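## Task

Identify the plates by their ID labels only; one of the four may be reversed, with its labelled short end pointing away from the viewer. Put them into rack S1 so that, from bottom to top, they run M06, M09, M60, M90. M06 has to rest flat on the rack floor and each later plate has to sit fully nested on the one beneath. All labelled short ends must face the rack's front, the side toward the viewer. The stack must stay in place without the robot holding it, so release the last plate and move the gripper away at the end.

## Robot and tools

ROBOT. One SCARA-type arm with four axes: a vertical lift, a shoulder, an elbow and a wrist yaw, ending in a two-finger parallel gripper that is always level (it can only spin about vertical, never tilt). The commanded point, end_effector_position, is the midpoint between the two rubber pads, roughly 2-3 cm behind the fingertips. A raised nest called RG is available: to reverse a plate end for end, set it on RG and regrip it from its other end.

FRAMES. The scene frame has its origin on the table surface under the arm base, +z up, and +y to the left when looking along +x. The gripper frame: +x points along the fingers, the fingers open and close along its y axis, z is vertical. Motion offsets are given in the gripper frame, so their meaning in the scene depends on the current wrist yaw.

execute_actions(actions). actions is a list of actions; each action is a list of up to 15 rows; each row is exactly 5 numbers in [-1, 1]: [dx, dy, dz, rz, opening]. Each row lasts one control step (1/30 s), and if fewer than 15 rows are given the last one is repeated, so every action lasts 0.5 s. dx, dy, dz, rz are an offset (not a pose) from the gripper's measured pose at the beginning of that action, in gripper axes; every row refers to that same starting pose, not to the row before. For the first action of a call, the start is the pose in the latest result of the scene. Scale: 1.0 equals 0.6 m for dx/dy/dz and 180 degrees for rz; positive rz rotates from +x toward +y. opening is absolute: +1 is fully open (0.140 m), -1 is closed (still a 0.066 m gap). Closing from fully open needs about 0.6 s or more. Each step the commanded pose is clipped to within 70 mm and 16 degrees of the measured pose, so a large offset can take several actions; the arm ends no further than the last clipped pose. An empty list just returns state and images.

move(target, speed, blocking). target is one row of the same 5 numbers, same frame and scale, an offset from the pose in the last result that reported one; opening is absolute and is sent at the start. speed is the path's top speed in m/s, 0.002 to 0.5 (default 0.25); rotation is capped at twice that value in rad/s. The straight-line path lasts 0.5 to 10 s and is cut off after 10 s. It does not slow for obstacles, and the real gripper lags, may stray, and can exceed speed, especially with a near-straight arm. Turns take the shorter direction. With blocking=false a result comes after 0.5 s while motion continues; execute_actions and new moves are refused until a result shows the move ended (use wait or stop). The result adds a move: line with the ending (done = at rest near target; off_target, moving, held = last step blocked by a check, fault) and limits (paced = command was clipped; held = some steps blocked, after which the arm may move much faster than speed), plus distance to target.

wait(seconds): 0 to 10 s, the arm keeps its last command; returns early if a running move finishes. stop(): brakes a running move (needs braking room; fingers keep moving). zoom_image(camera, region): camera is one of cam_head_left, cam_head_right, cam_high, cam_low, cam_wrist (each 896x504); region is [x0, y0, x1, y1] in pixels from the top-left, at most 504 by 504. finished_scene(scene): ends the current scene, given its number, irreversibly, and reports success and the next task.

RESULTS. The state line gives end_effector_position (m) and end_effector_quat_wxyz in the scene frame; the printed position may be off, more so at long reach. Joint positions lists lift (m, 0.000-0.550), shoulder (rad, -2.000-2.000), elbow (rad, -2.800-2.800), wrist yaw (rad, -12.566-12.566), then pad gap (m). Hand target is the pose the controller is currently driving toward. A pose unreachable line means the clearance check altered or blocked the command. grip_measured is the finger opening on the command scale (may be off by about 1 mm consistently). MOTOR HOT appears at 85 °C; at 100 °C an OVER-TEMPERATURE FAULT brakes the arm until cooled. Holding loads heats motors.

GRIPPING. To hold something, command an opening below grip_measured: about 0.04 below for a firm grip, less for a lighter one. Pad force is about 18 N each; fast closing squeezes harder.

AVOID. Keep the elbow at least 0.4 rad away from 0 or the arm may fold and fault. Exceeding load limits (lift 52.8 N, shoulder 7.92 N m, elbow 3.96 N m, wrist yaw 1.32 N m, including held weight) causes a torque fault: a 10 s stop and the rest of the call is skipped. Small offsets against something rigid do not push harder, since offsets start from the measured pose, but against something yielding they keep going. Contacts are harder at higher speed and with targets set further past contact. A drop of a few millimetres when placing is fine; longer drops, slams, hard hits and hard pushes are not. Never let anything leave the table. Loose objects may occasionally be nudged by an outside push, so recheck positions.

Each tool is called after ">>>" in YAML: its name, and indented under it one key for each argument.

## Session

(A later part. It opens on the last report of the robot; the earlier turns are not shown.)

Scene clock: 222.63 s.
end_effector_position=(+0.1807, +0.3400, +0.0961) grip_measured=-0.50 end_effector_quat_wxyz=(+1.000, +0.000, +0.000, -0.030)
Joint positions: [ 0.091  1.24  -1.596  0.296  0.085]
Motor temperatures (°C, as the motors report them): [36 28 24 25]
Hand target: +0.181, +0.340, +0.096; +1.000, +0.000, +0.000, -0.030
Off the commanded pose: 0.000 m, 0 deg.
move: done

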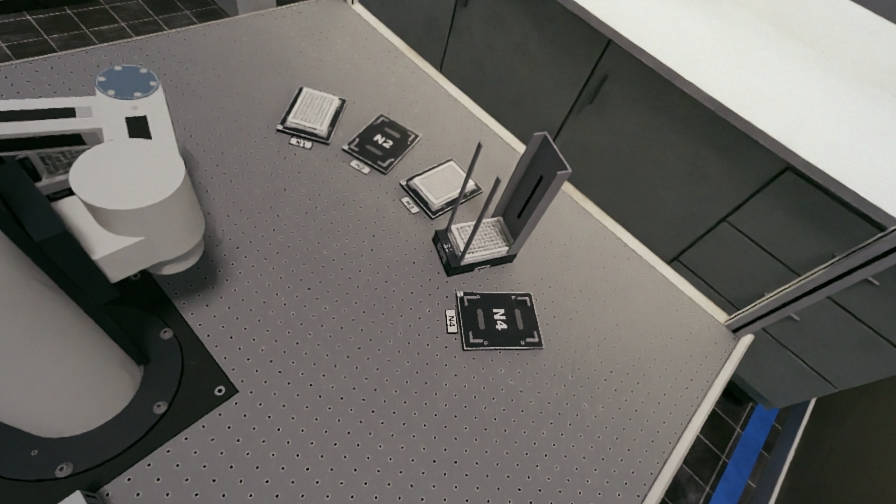

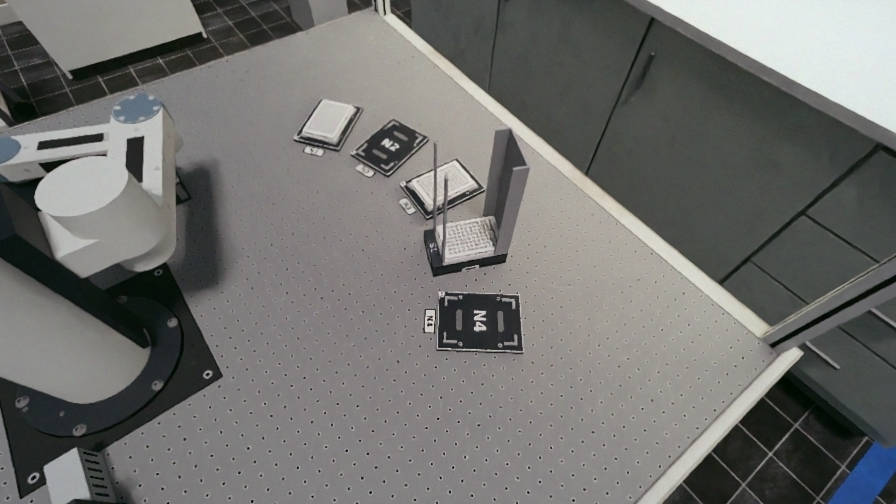

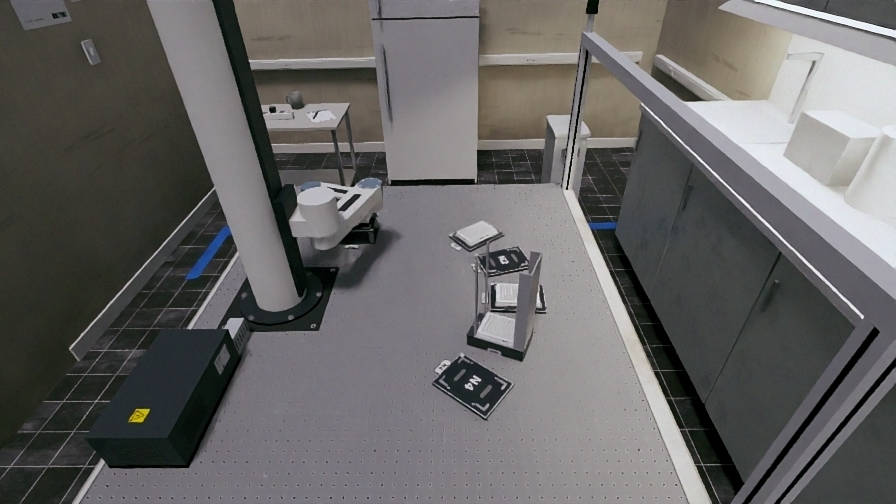

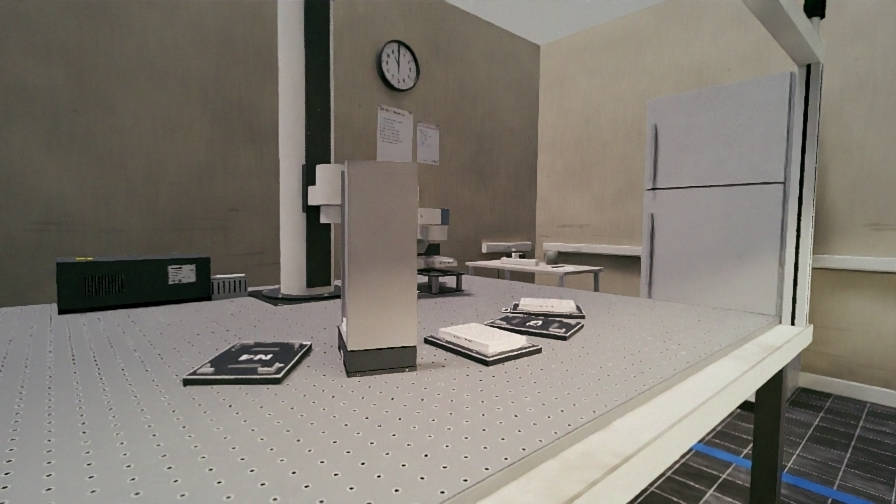

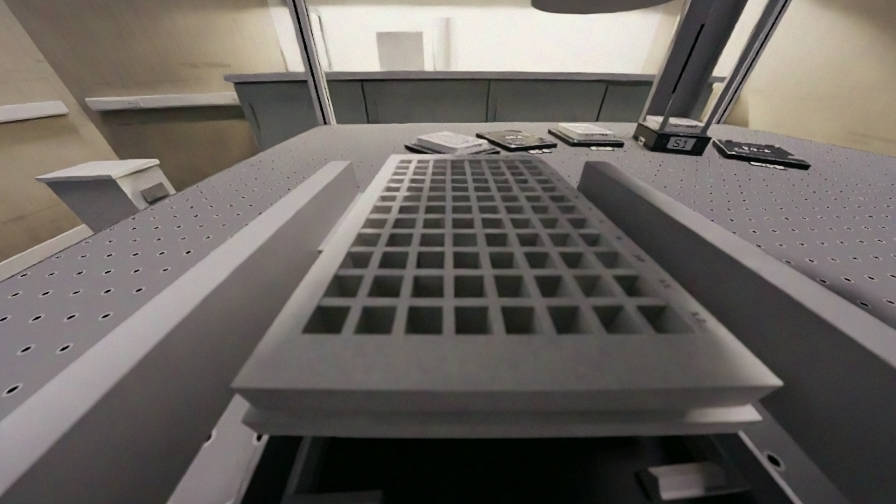

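>>> move:
  target: [-0.0043,-0.0017,-0.005,0.017,-0.56]
  speed: 0.05

>>> zoom_image:
  camera: "cam_wrist"
  region: [180,380,684,504]

>>> zoom_image:
  camera: "cam_wrist"
  region: [392,380,896,504]

Scene clock: 232.90 s.
end_effector_position=(+0.1780, +0.3391, +0.0931) grip_measured=-0.50 end_effector_quat_wxyz=(+1.000, +0.000, +0.000, -0.003)
Joint positions: [ 0.088  1.24  -1.559  0.312  0.085]
Motor temperatures (°C, as the motors report them): [36 28 24 25]
Hand target: +0.178, +0.339, +0.093; +1.000, +0.000, +0.000, -0.003
Off the commanded pose: 0.000 m, 0 deg.
move: done

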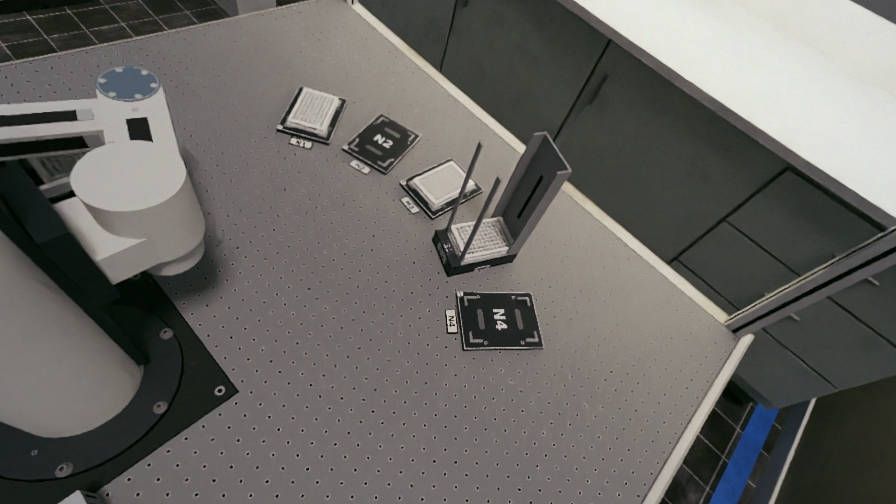

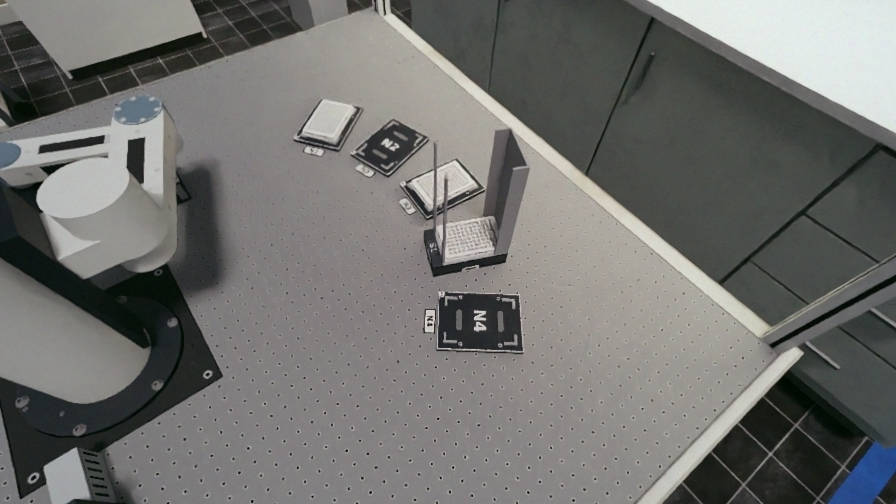

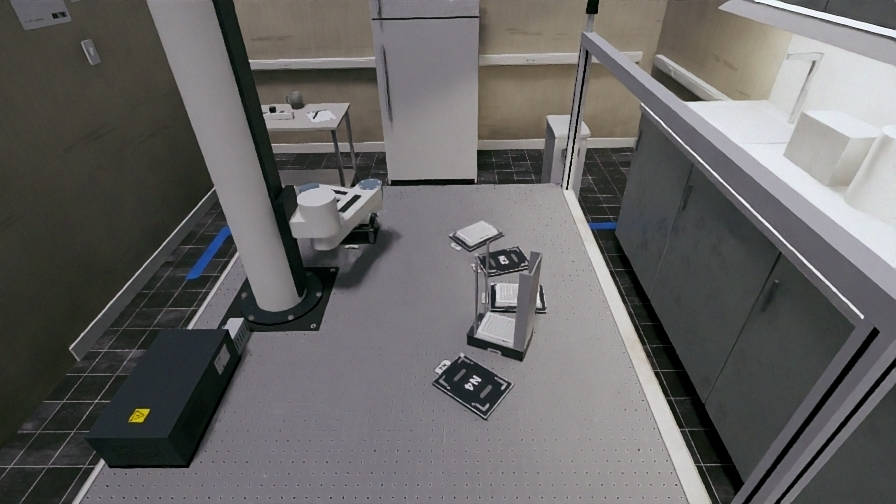

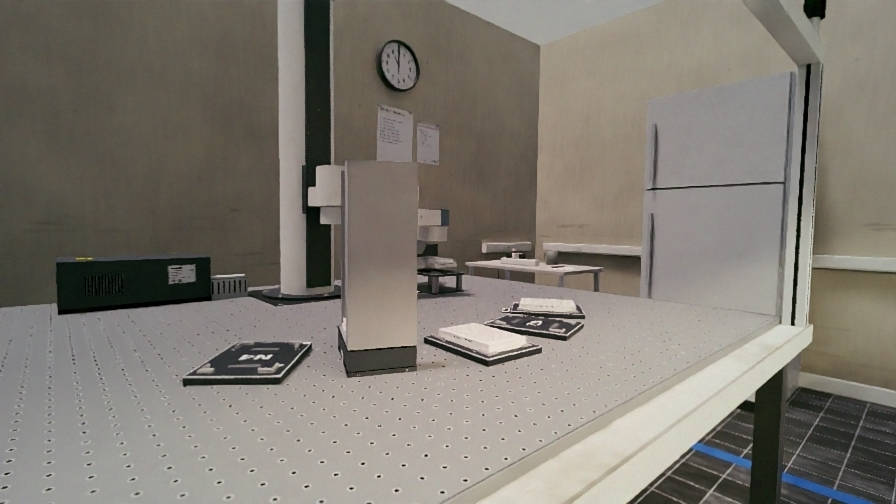

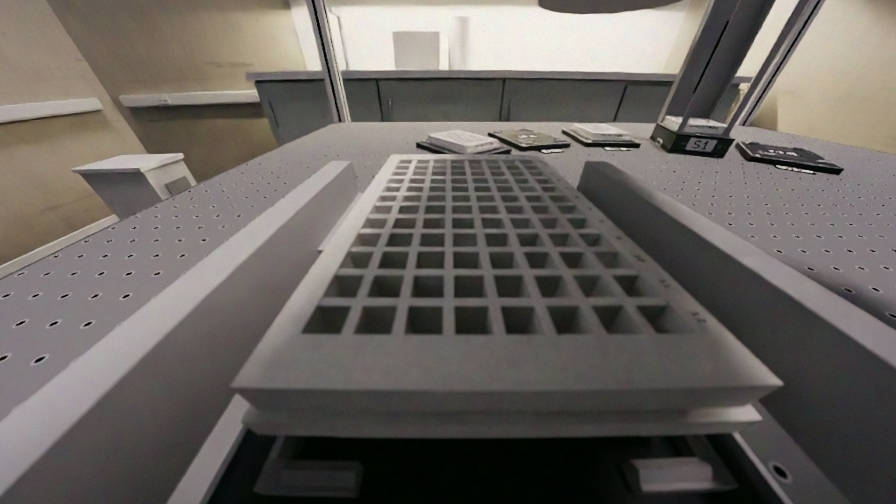

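Region (180, 380, 684, 504) of cam_wrist's 896x504 image, scaled by 1.000; it fills the top 124 rows of this view, and the rest is white.

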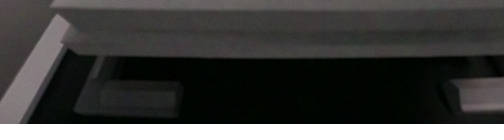

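Region (392, 380, 896, 504) of cam_wrist's 896x504 image, scaled by 1.000; it fills the top 124 rows of this view, and the rest is white.

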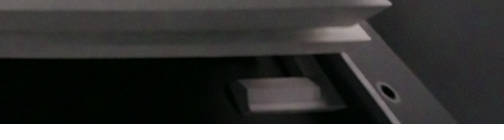

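>>> move:
  target: [-0.0005,0,-0.015,0.0025,-0.56]
  speed: 0.02

Scene clock: 236.70 s.
end_effector_position=(+0.1776, +0.3391, +0.0840) grip_measured=-0.50 end_effector_quat_wxyz=(+1.000, +0.000, +0.000, +0.000)
Joint positions: [ 0.079  1.24  -1.554  0.315  0.085]
Motor temperatures (°C, as the motors report them): [36 28 24 25]
Hand target: +0.178, +0.339, +0.084; +1.000, +0.000, +0.000, +0.001
Off the commanded pose: 0.000 m, 0 deg.
move: done

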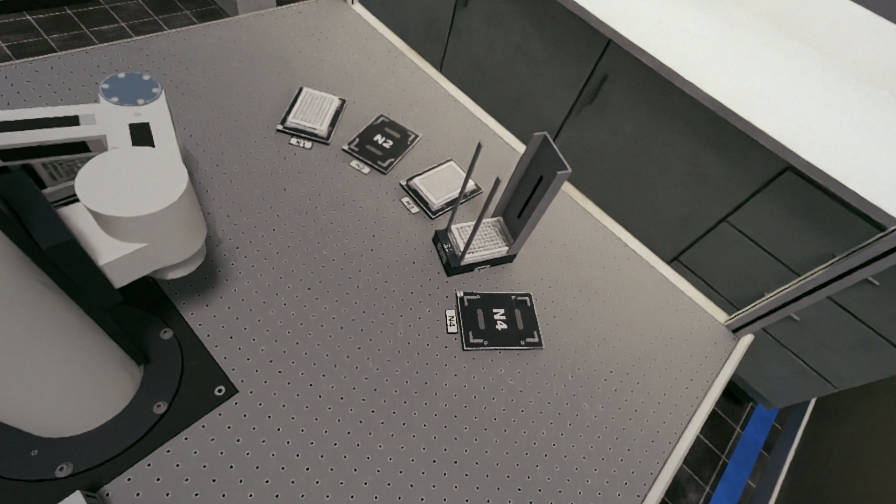

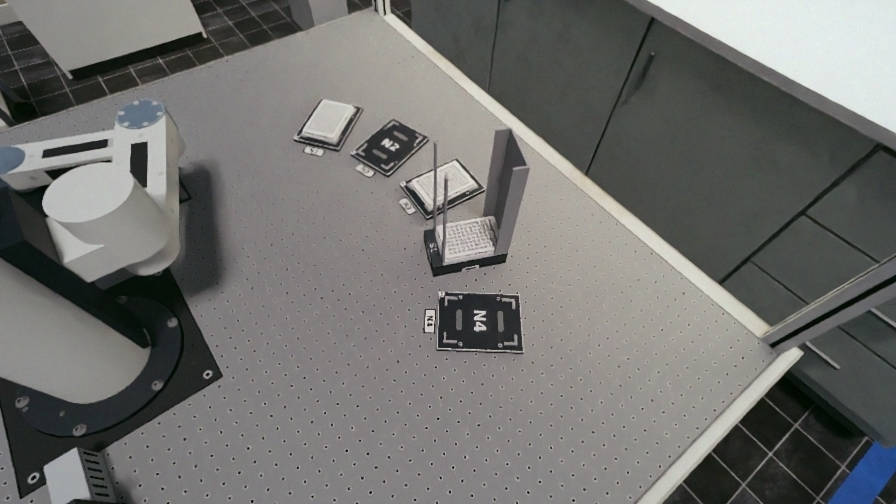

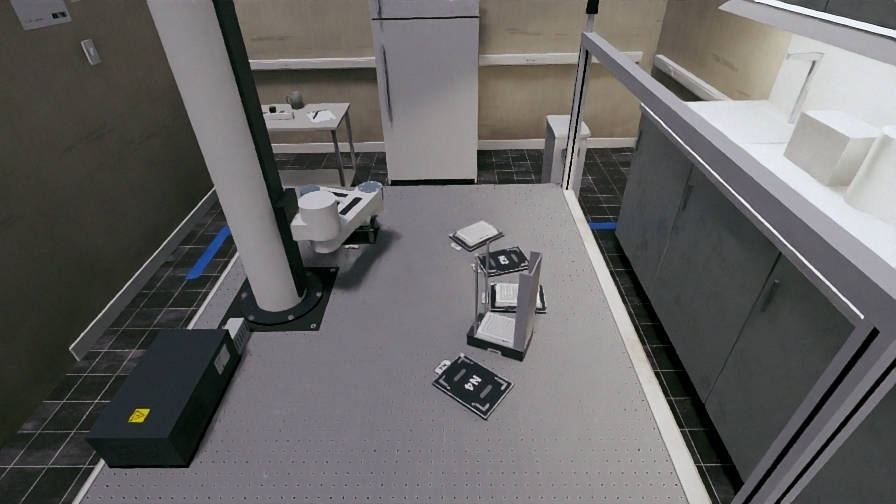

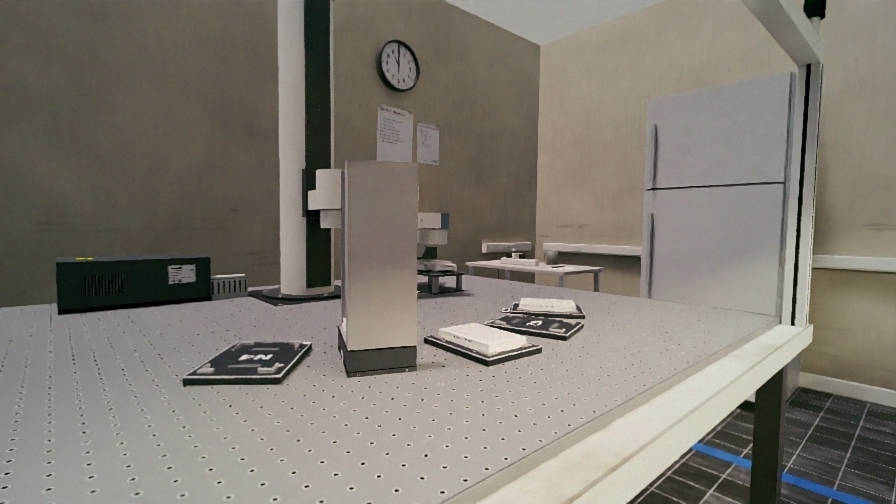

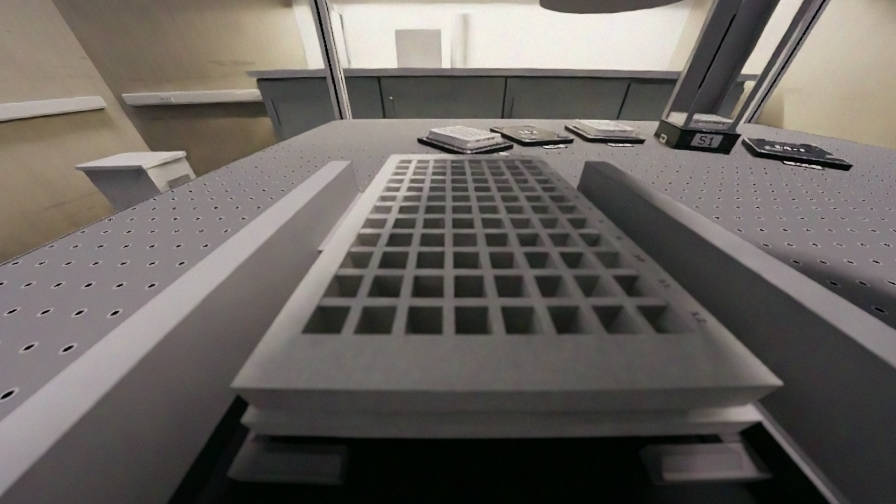

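>>> move:
  target: [0,-0.0005,-0.011,0,-0.56]
  speed: 0.01

Scene clock: 241.50 s.
end_effector_position=(+0.1776, +0.3387, +0.0774) grip_measured=-0.50 end_effector_quat_wxyz=(+1.000, +0.000, +0.000, +0.000)
Joint positions: [ 0.072  1.24  -1.553  0.313  0.085]
Motor temperatures (°C, as the motors report them): [36 28 24 25]
Hand target: +0.178, +0.339, +0.077; +1.000, +0.000, +0.000, +0.000
Off the commanded pose: 0.000 m, 0 deg.
move: done

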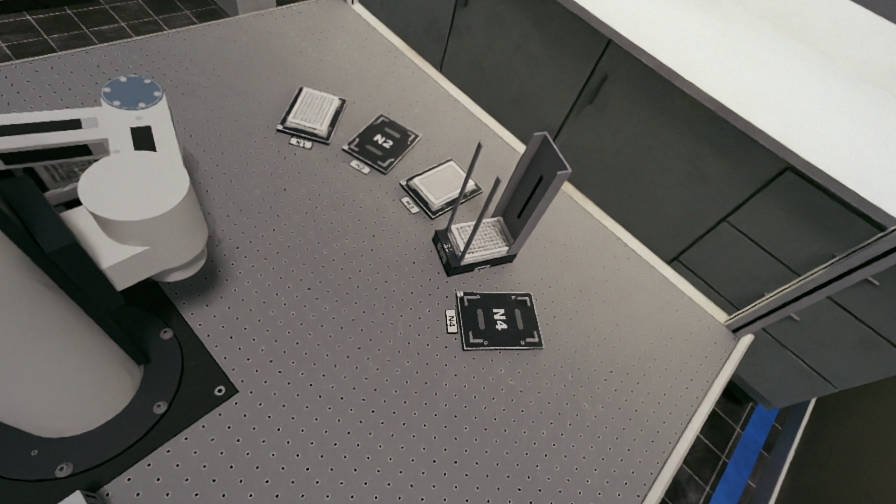

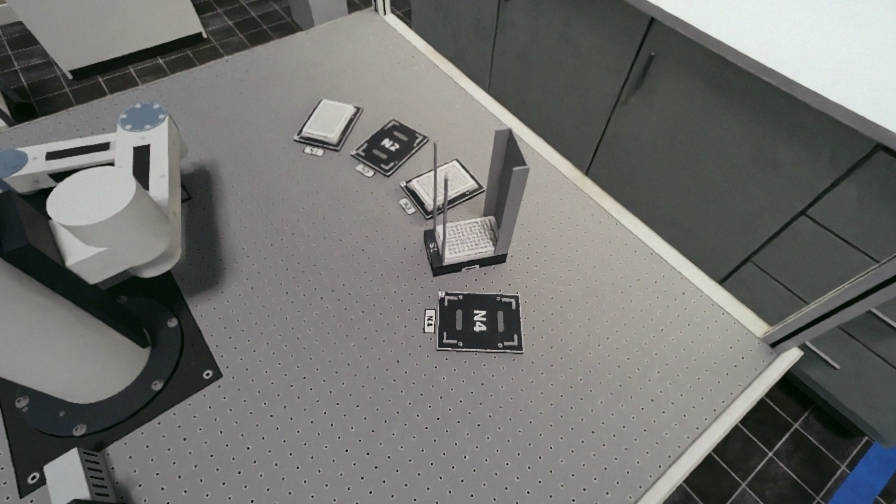

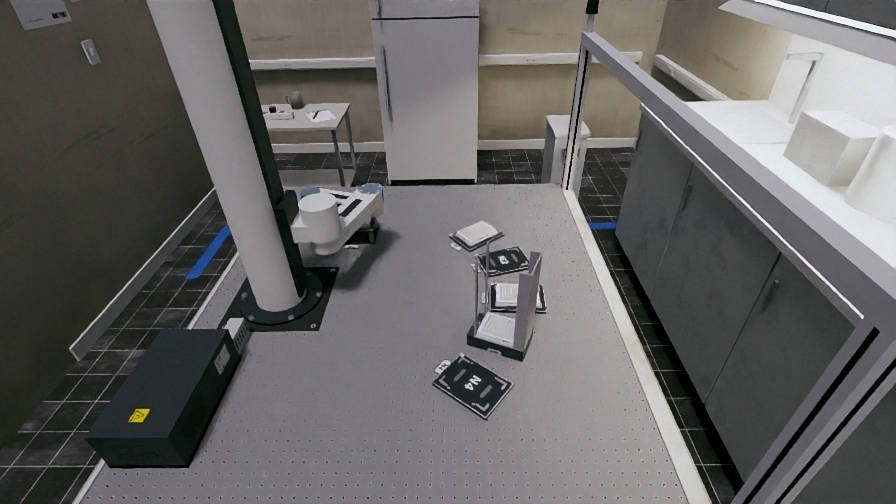

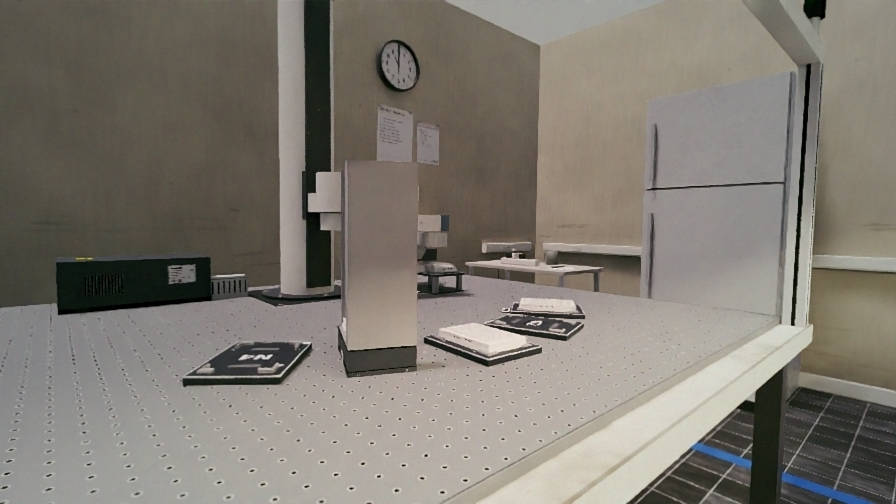

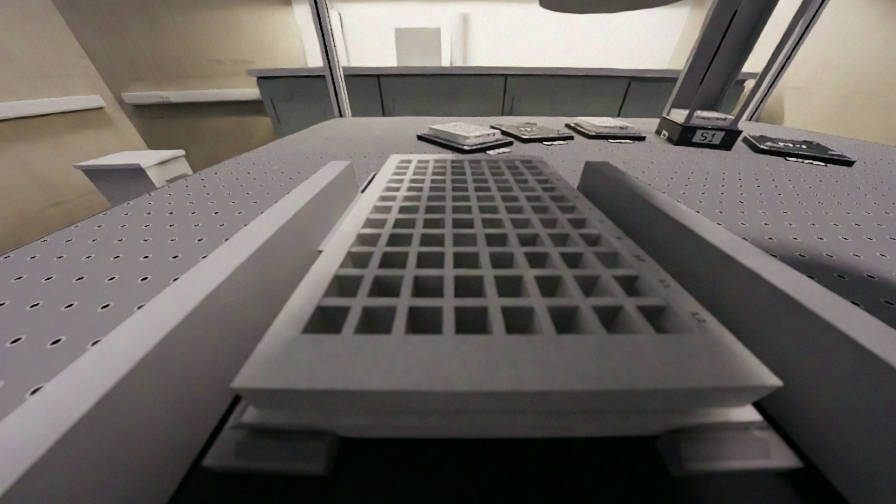

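>>> execute_actions:
  actions:
    - [[0,0,-0.0005,0,-0.56],[0,0,-0.001,0,-0.56],[0,0,-0.0015,0,-0.56],[0,0,-0.002,0,-0.56],[0,0,-0.0022,0,-0.54],[0,0,-0.0022,0,-0.52],[0,0,-0.0022,0,-0.49],[0,0,-0.0022,0,-0.45],[0,0,-0.0022,0,-0.4],[0,0,-0.0022,0,-0.3],[0,0,-0.0022,0,-0.2],[0,0,-0.0022,0,-0.1],[0,0,-0.0022,0,0],[0,0,-0.0022,0,0.1]]

Scene clock: 247.67 s.
end_effector_position=(+0.1776, +0.3386, +0.0761) grip_measured=+0.10 end_effector_quat_wxyz=(+1.000, +0.000, +0.000, +0.000)
Joint positions: [ 0.071  1.24  -1.553  0.313  0.107]
Motor temperatures (°C, as the motors report them): [36 28 24 25]
Hand target: +0.178, +0.339, +0.076; +1.000, +0.000, +0.000, +0.000
Off the commanded pose: 0.000 m, 0 deg.

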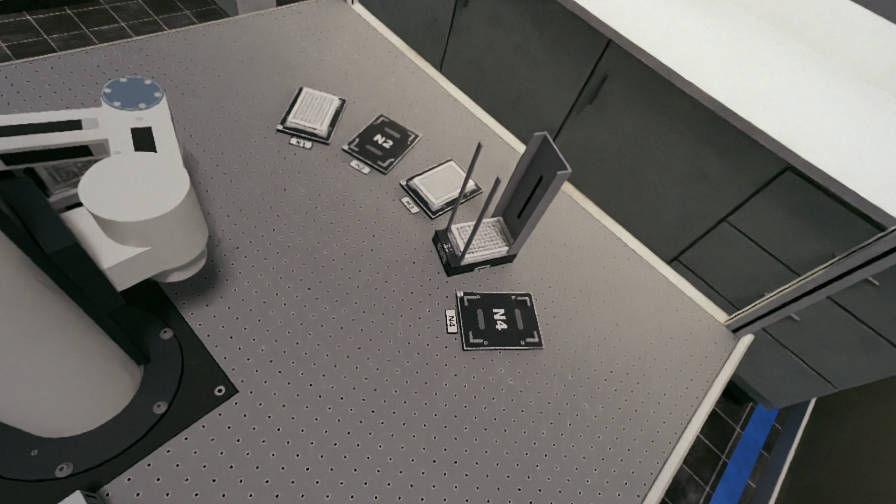

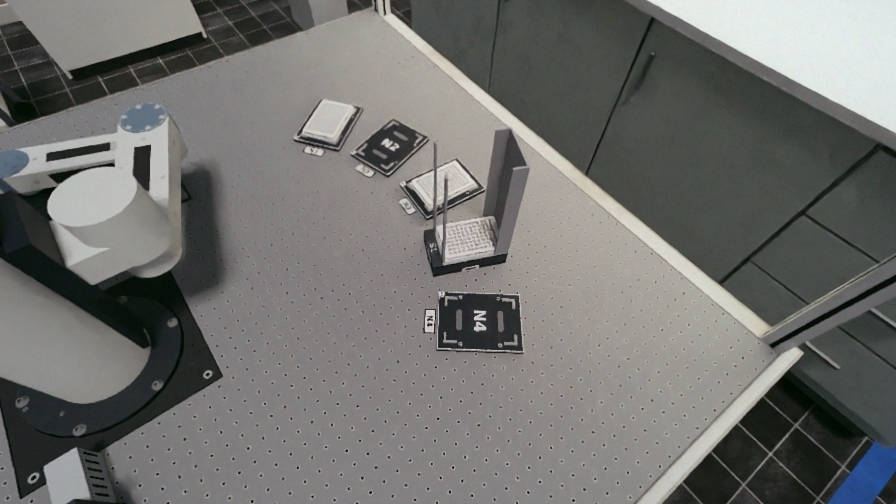

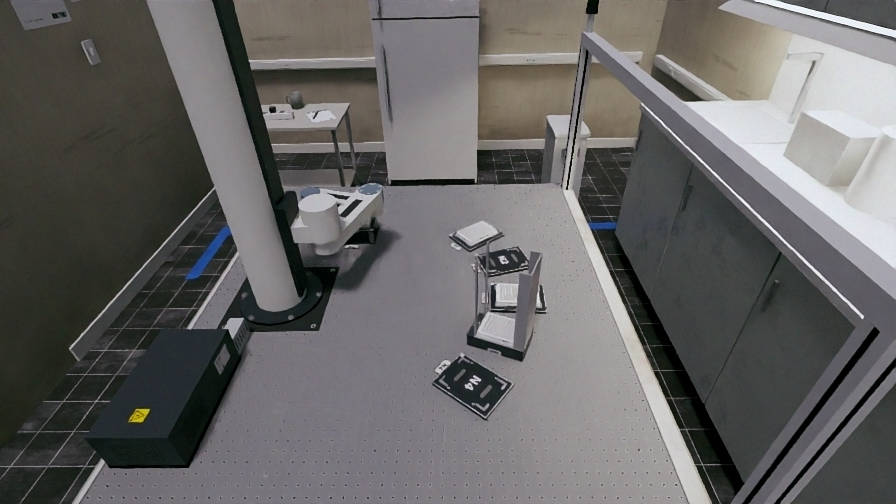

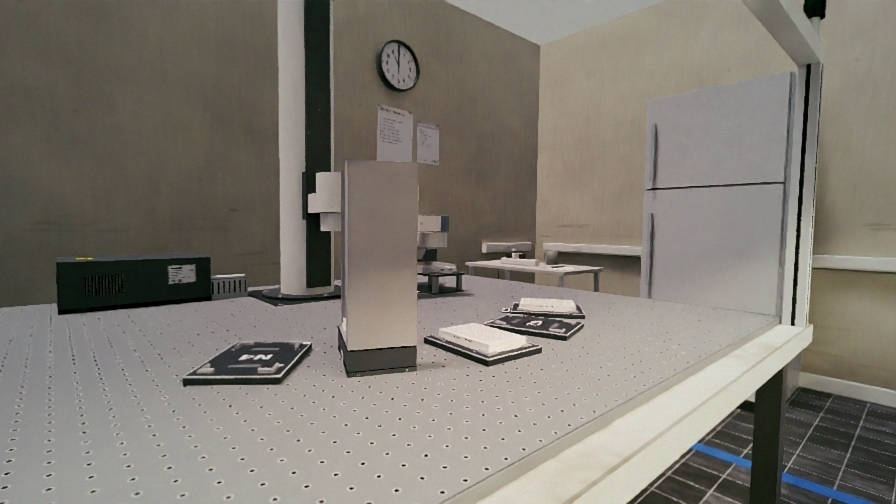

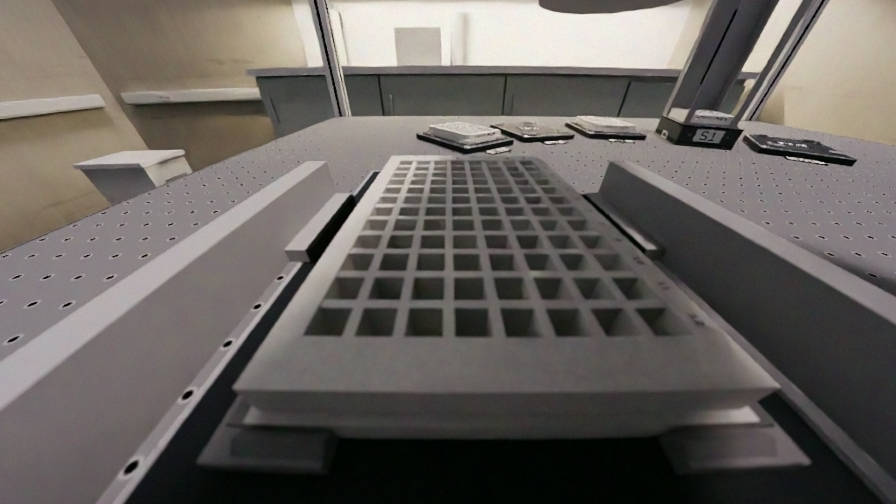

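>>> execute_actions:
  actions:
    - [[0,0,0.005,0,0.1],[0,0,0.012,0,0.1],[0,0,0.02,0,0.1],[0,0,0.028,0,0.1],[0,0,0.036,0,0.1],[0,0,0.04,0,0.1],[0,0,0.04,0,0.1],[0,0,0.04,-0.005,0.1],[0,0,0.04,-0.015,0.1],[0,0,0.04,-0.03,0.1],[0,0,0.04,-0.045,0.1],[0,0,0.04,-0.065,0.1],[0,0,0.04,-0.085,0.1],[0,0,0.04,-0.105,0.1],[0,0,0.04,-0.125,0.1]]
    - [[0,0,0,-0.04,0.1],[0,0,0,-0.062,0.1],[0,0,0,-0.084,0.1],[0,0,0,-0.106,0.1],[0,0,0,-0.128,0.1],[0,0,0,-0.15,0.1],[0,0,0,-0.172,0.1],[0,0,0,-0.194,0.1],[0,0,0,-0.216,0.1],[0,0,0,-0.238,0.1],[0,0,0,-0.26,0.1],[0,0,0,-0.282,0.1],[0,0,0,-0.304,0.1],[0,0,0,-0.326,0.1],[0,0,0,-0.348,0.1]]
    - [[0,0,0,-0.04,0.1],[0,0,0,-0.062,0.1],[0,0,0,-0.084,0.1],[0,0,0,-0.106,0.1],[0,0,0,-0.128,0.1],[0,0,0,-0.15,0.1],[0,0,0,-0.172,0.1],[0,0,0,-0.194,0.1],[0,0,0,-0.216,0.1],[0,0,0,-0.238,0.1],[0,0,0,-0.26,0.1],[0,0,0,-0.282,0.1],[0,0,0,-0.304,0.1],[0,0,0,-0.326,0.1],[0,0,0,-0.348,0.1]]
    - [[0,0,0,-0.04,0.1],[0,0,0,-0.06,0.1],[0,0,0,-0.08,0.1],[0,0,0,-0.1,0.1],[0,0,0,-0.12,0.1],[0,0,0,-0.14,0.1],[0,0,0,-0.16,0.1],[0,0,0,-0.18,0.1],[0,0,0,-0.2,0.1],[0,0,0,-0.21,0.1],[0,0,0,-0.22,0.1]]

Scene clock: 262.57 s.
end_effector_position=(+0.1768, +0.3412, +0.1002) grip_measured=+0.10 end_effector_quat_wxyz=(-0.177, -0.000, -0.000, +0.984)
Joint positions: [ 0.095  0.643 -1.825 -1.603  0.107]
Motor temperatures (°C, as the motors report them): [36 28 24 25]
Hand target: +0.176, +0.341, +0.100; -0.172, -0.000, -0.000, +0.985
Off the commanded pose: 0.000 m, 1 deg.

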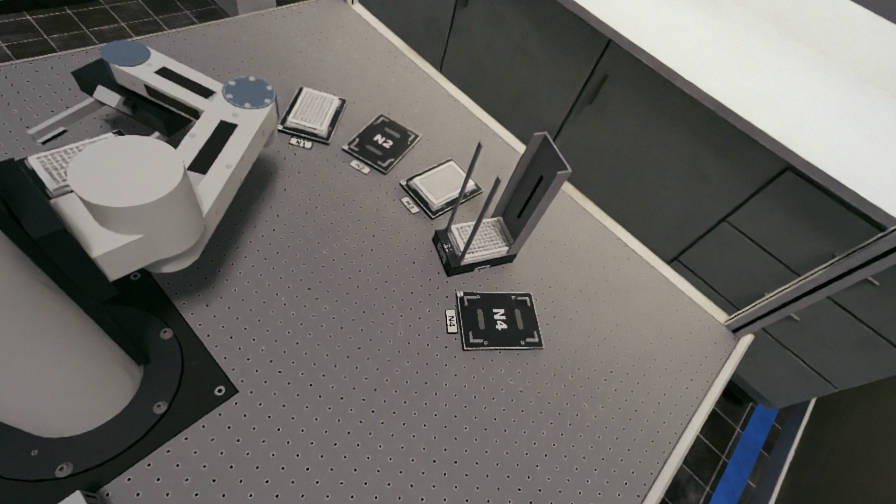

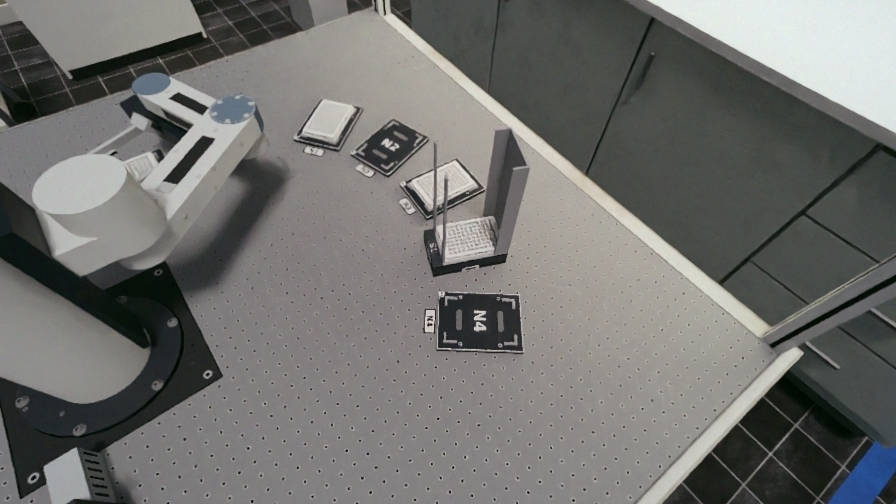

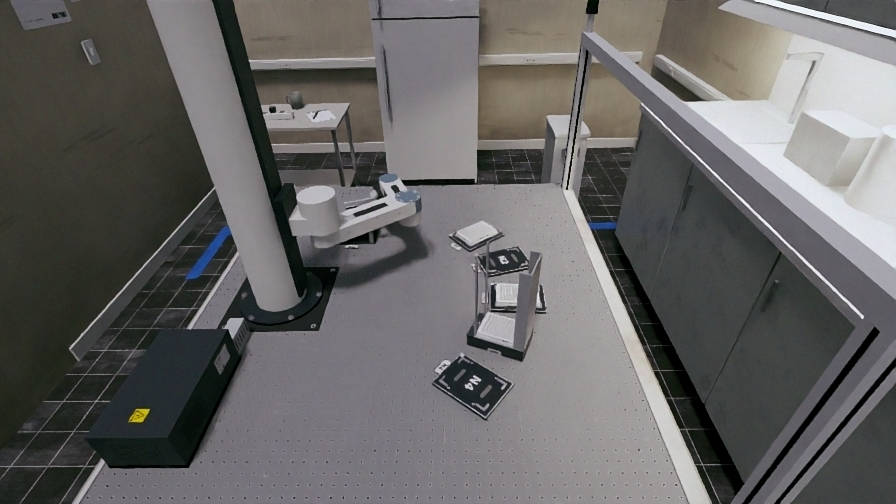

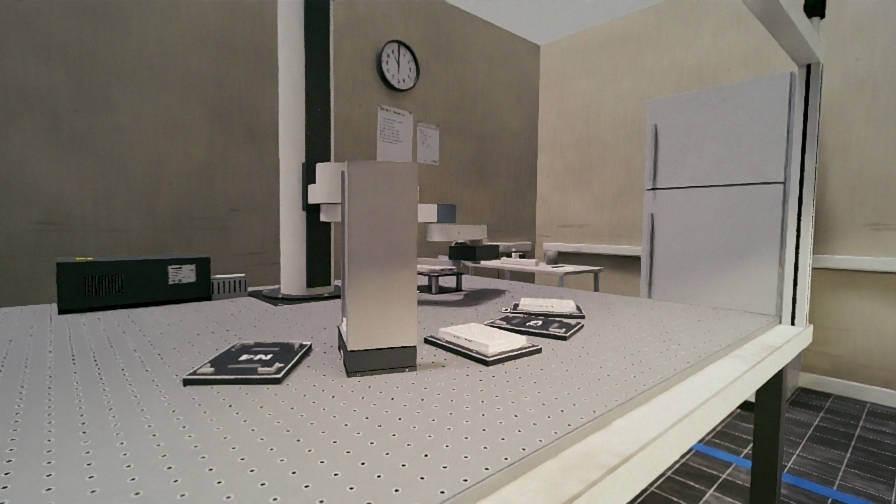

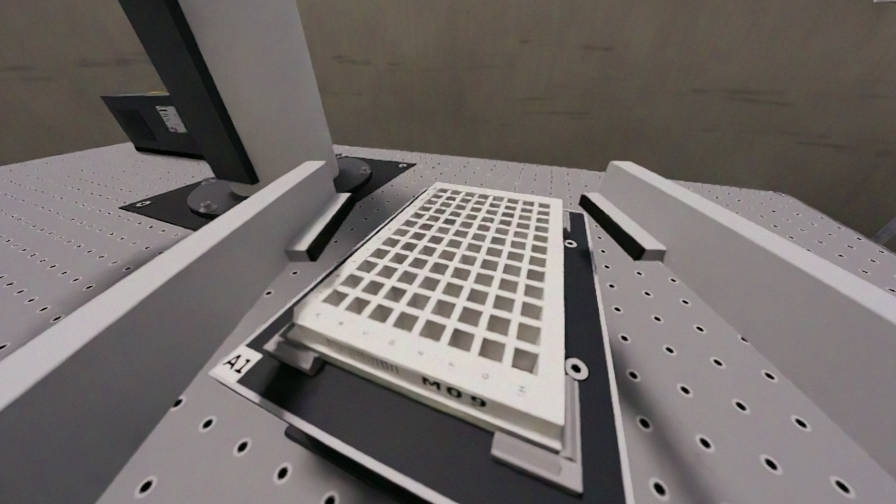

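>>> move:
  target: [0.0003,0.0045,-0.0087,-0.1135,0.1]
  speed: 0.5

Scene clock: 268.90 s.
end_effector_position=(+0.1776, +0.3385, +0.0950) grip_measured=+0.10 end_effector_quat_wxyz=(+0.000, -0.000, -0.000, +1.000)
Joint positions: [ 0.09   0.46  -1.563 -2.039  0.107]
Motor temperatures (°C, as the motors report them): [36 28 24 25]
Hand target: +0.178, +0.339, +0.095; +0.000, -0.000, -0.000, +1.000
Off the commanded pose: 0.000 m, 0 deg.
move: done

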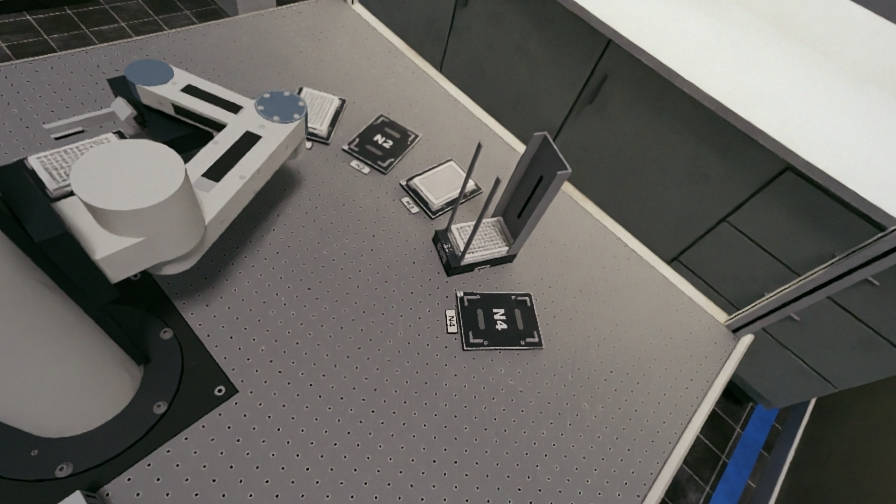

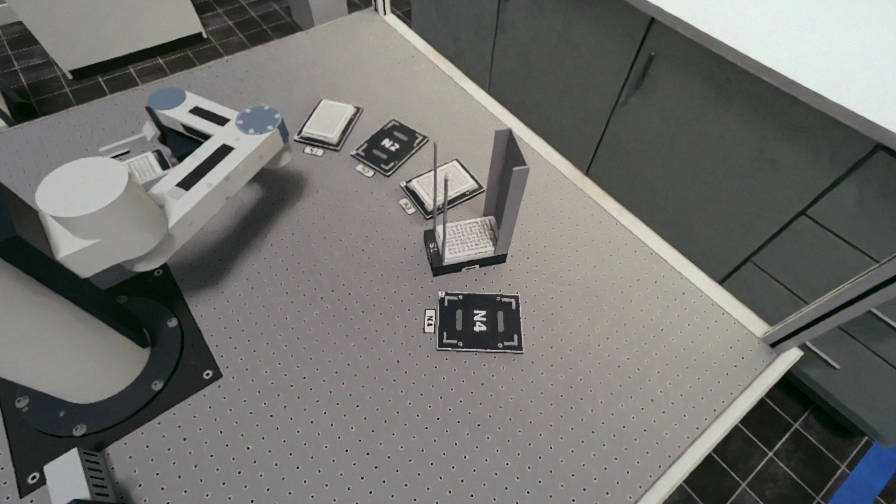

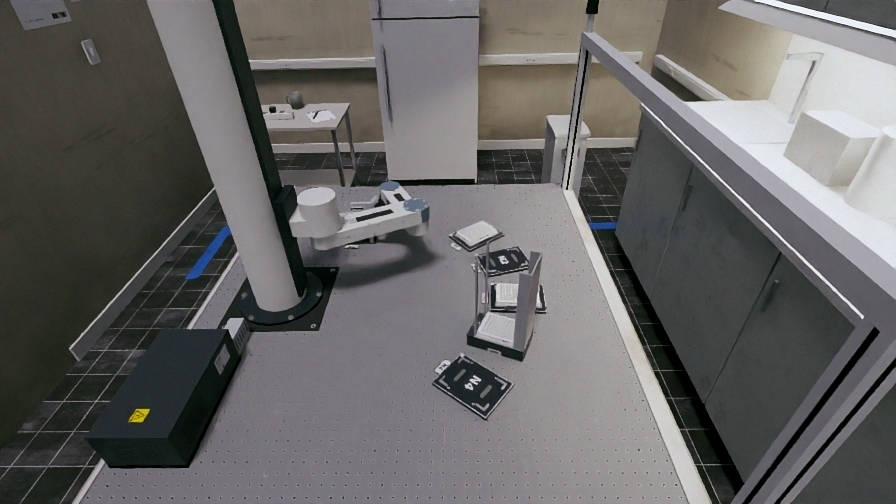

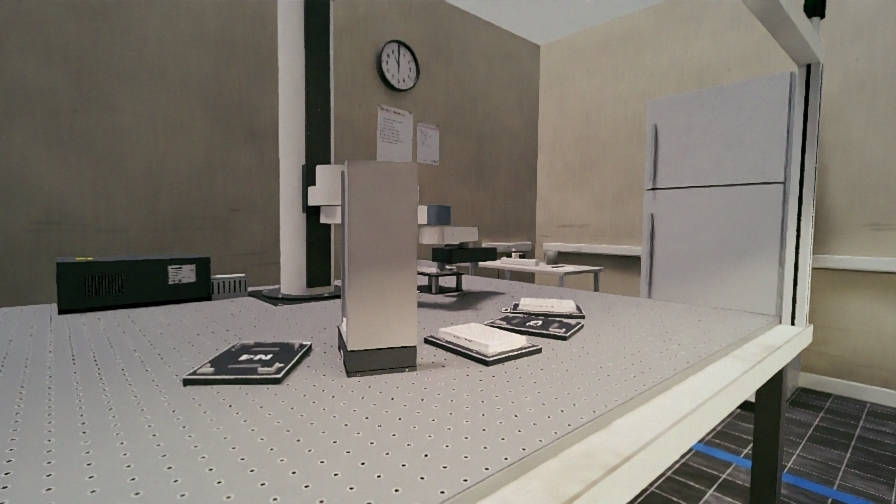

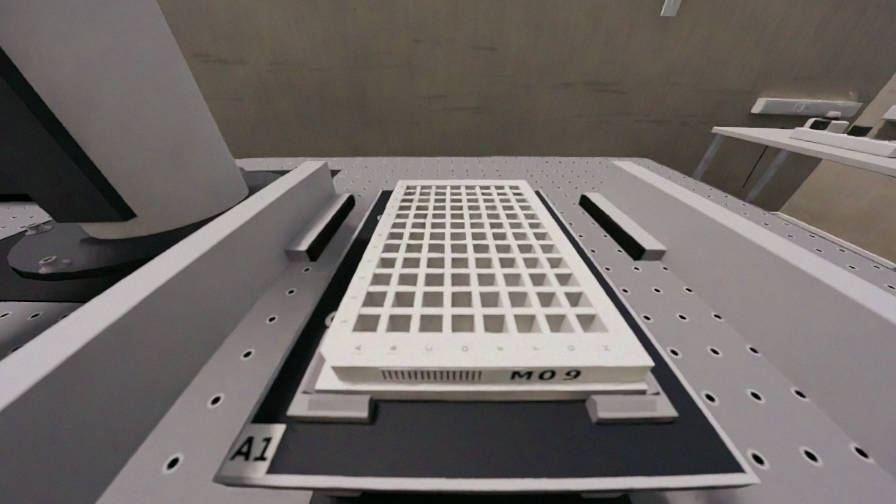

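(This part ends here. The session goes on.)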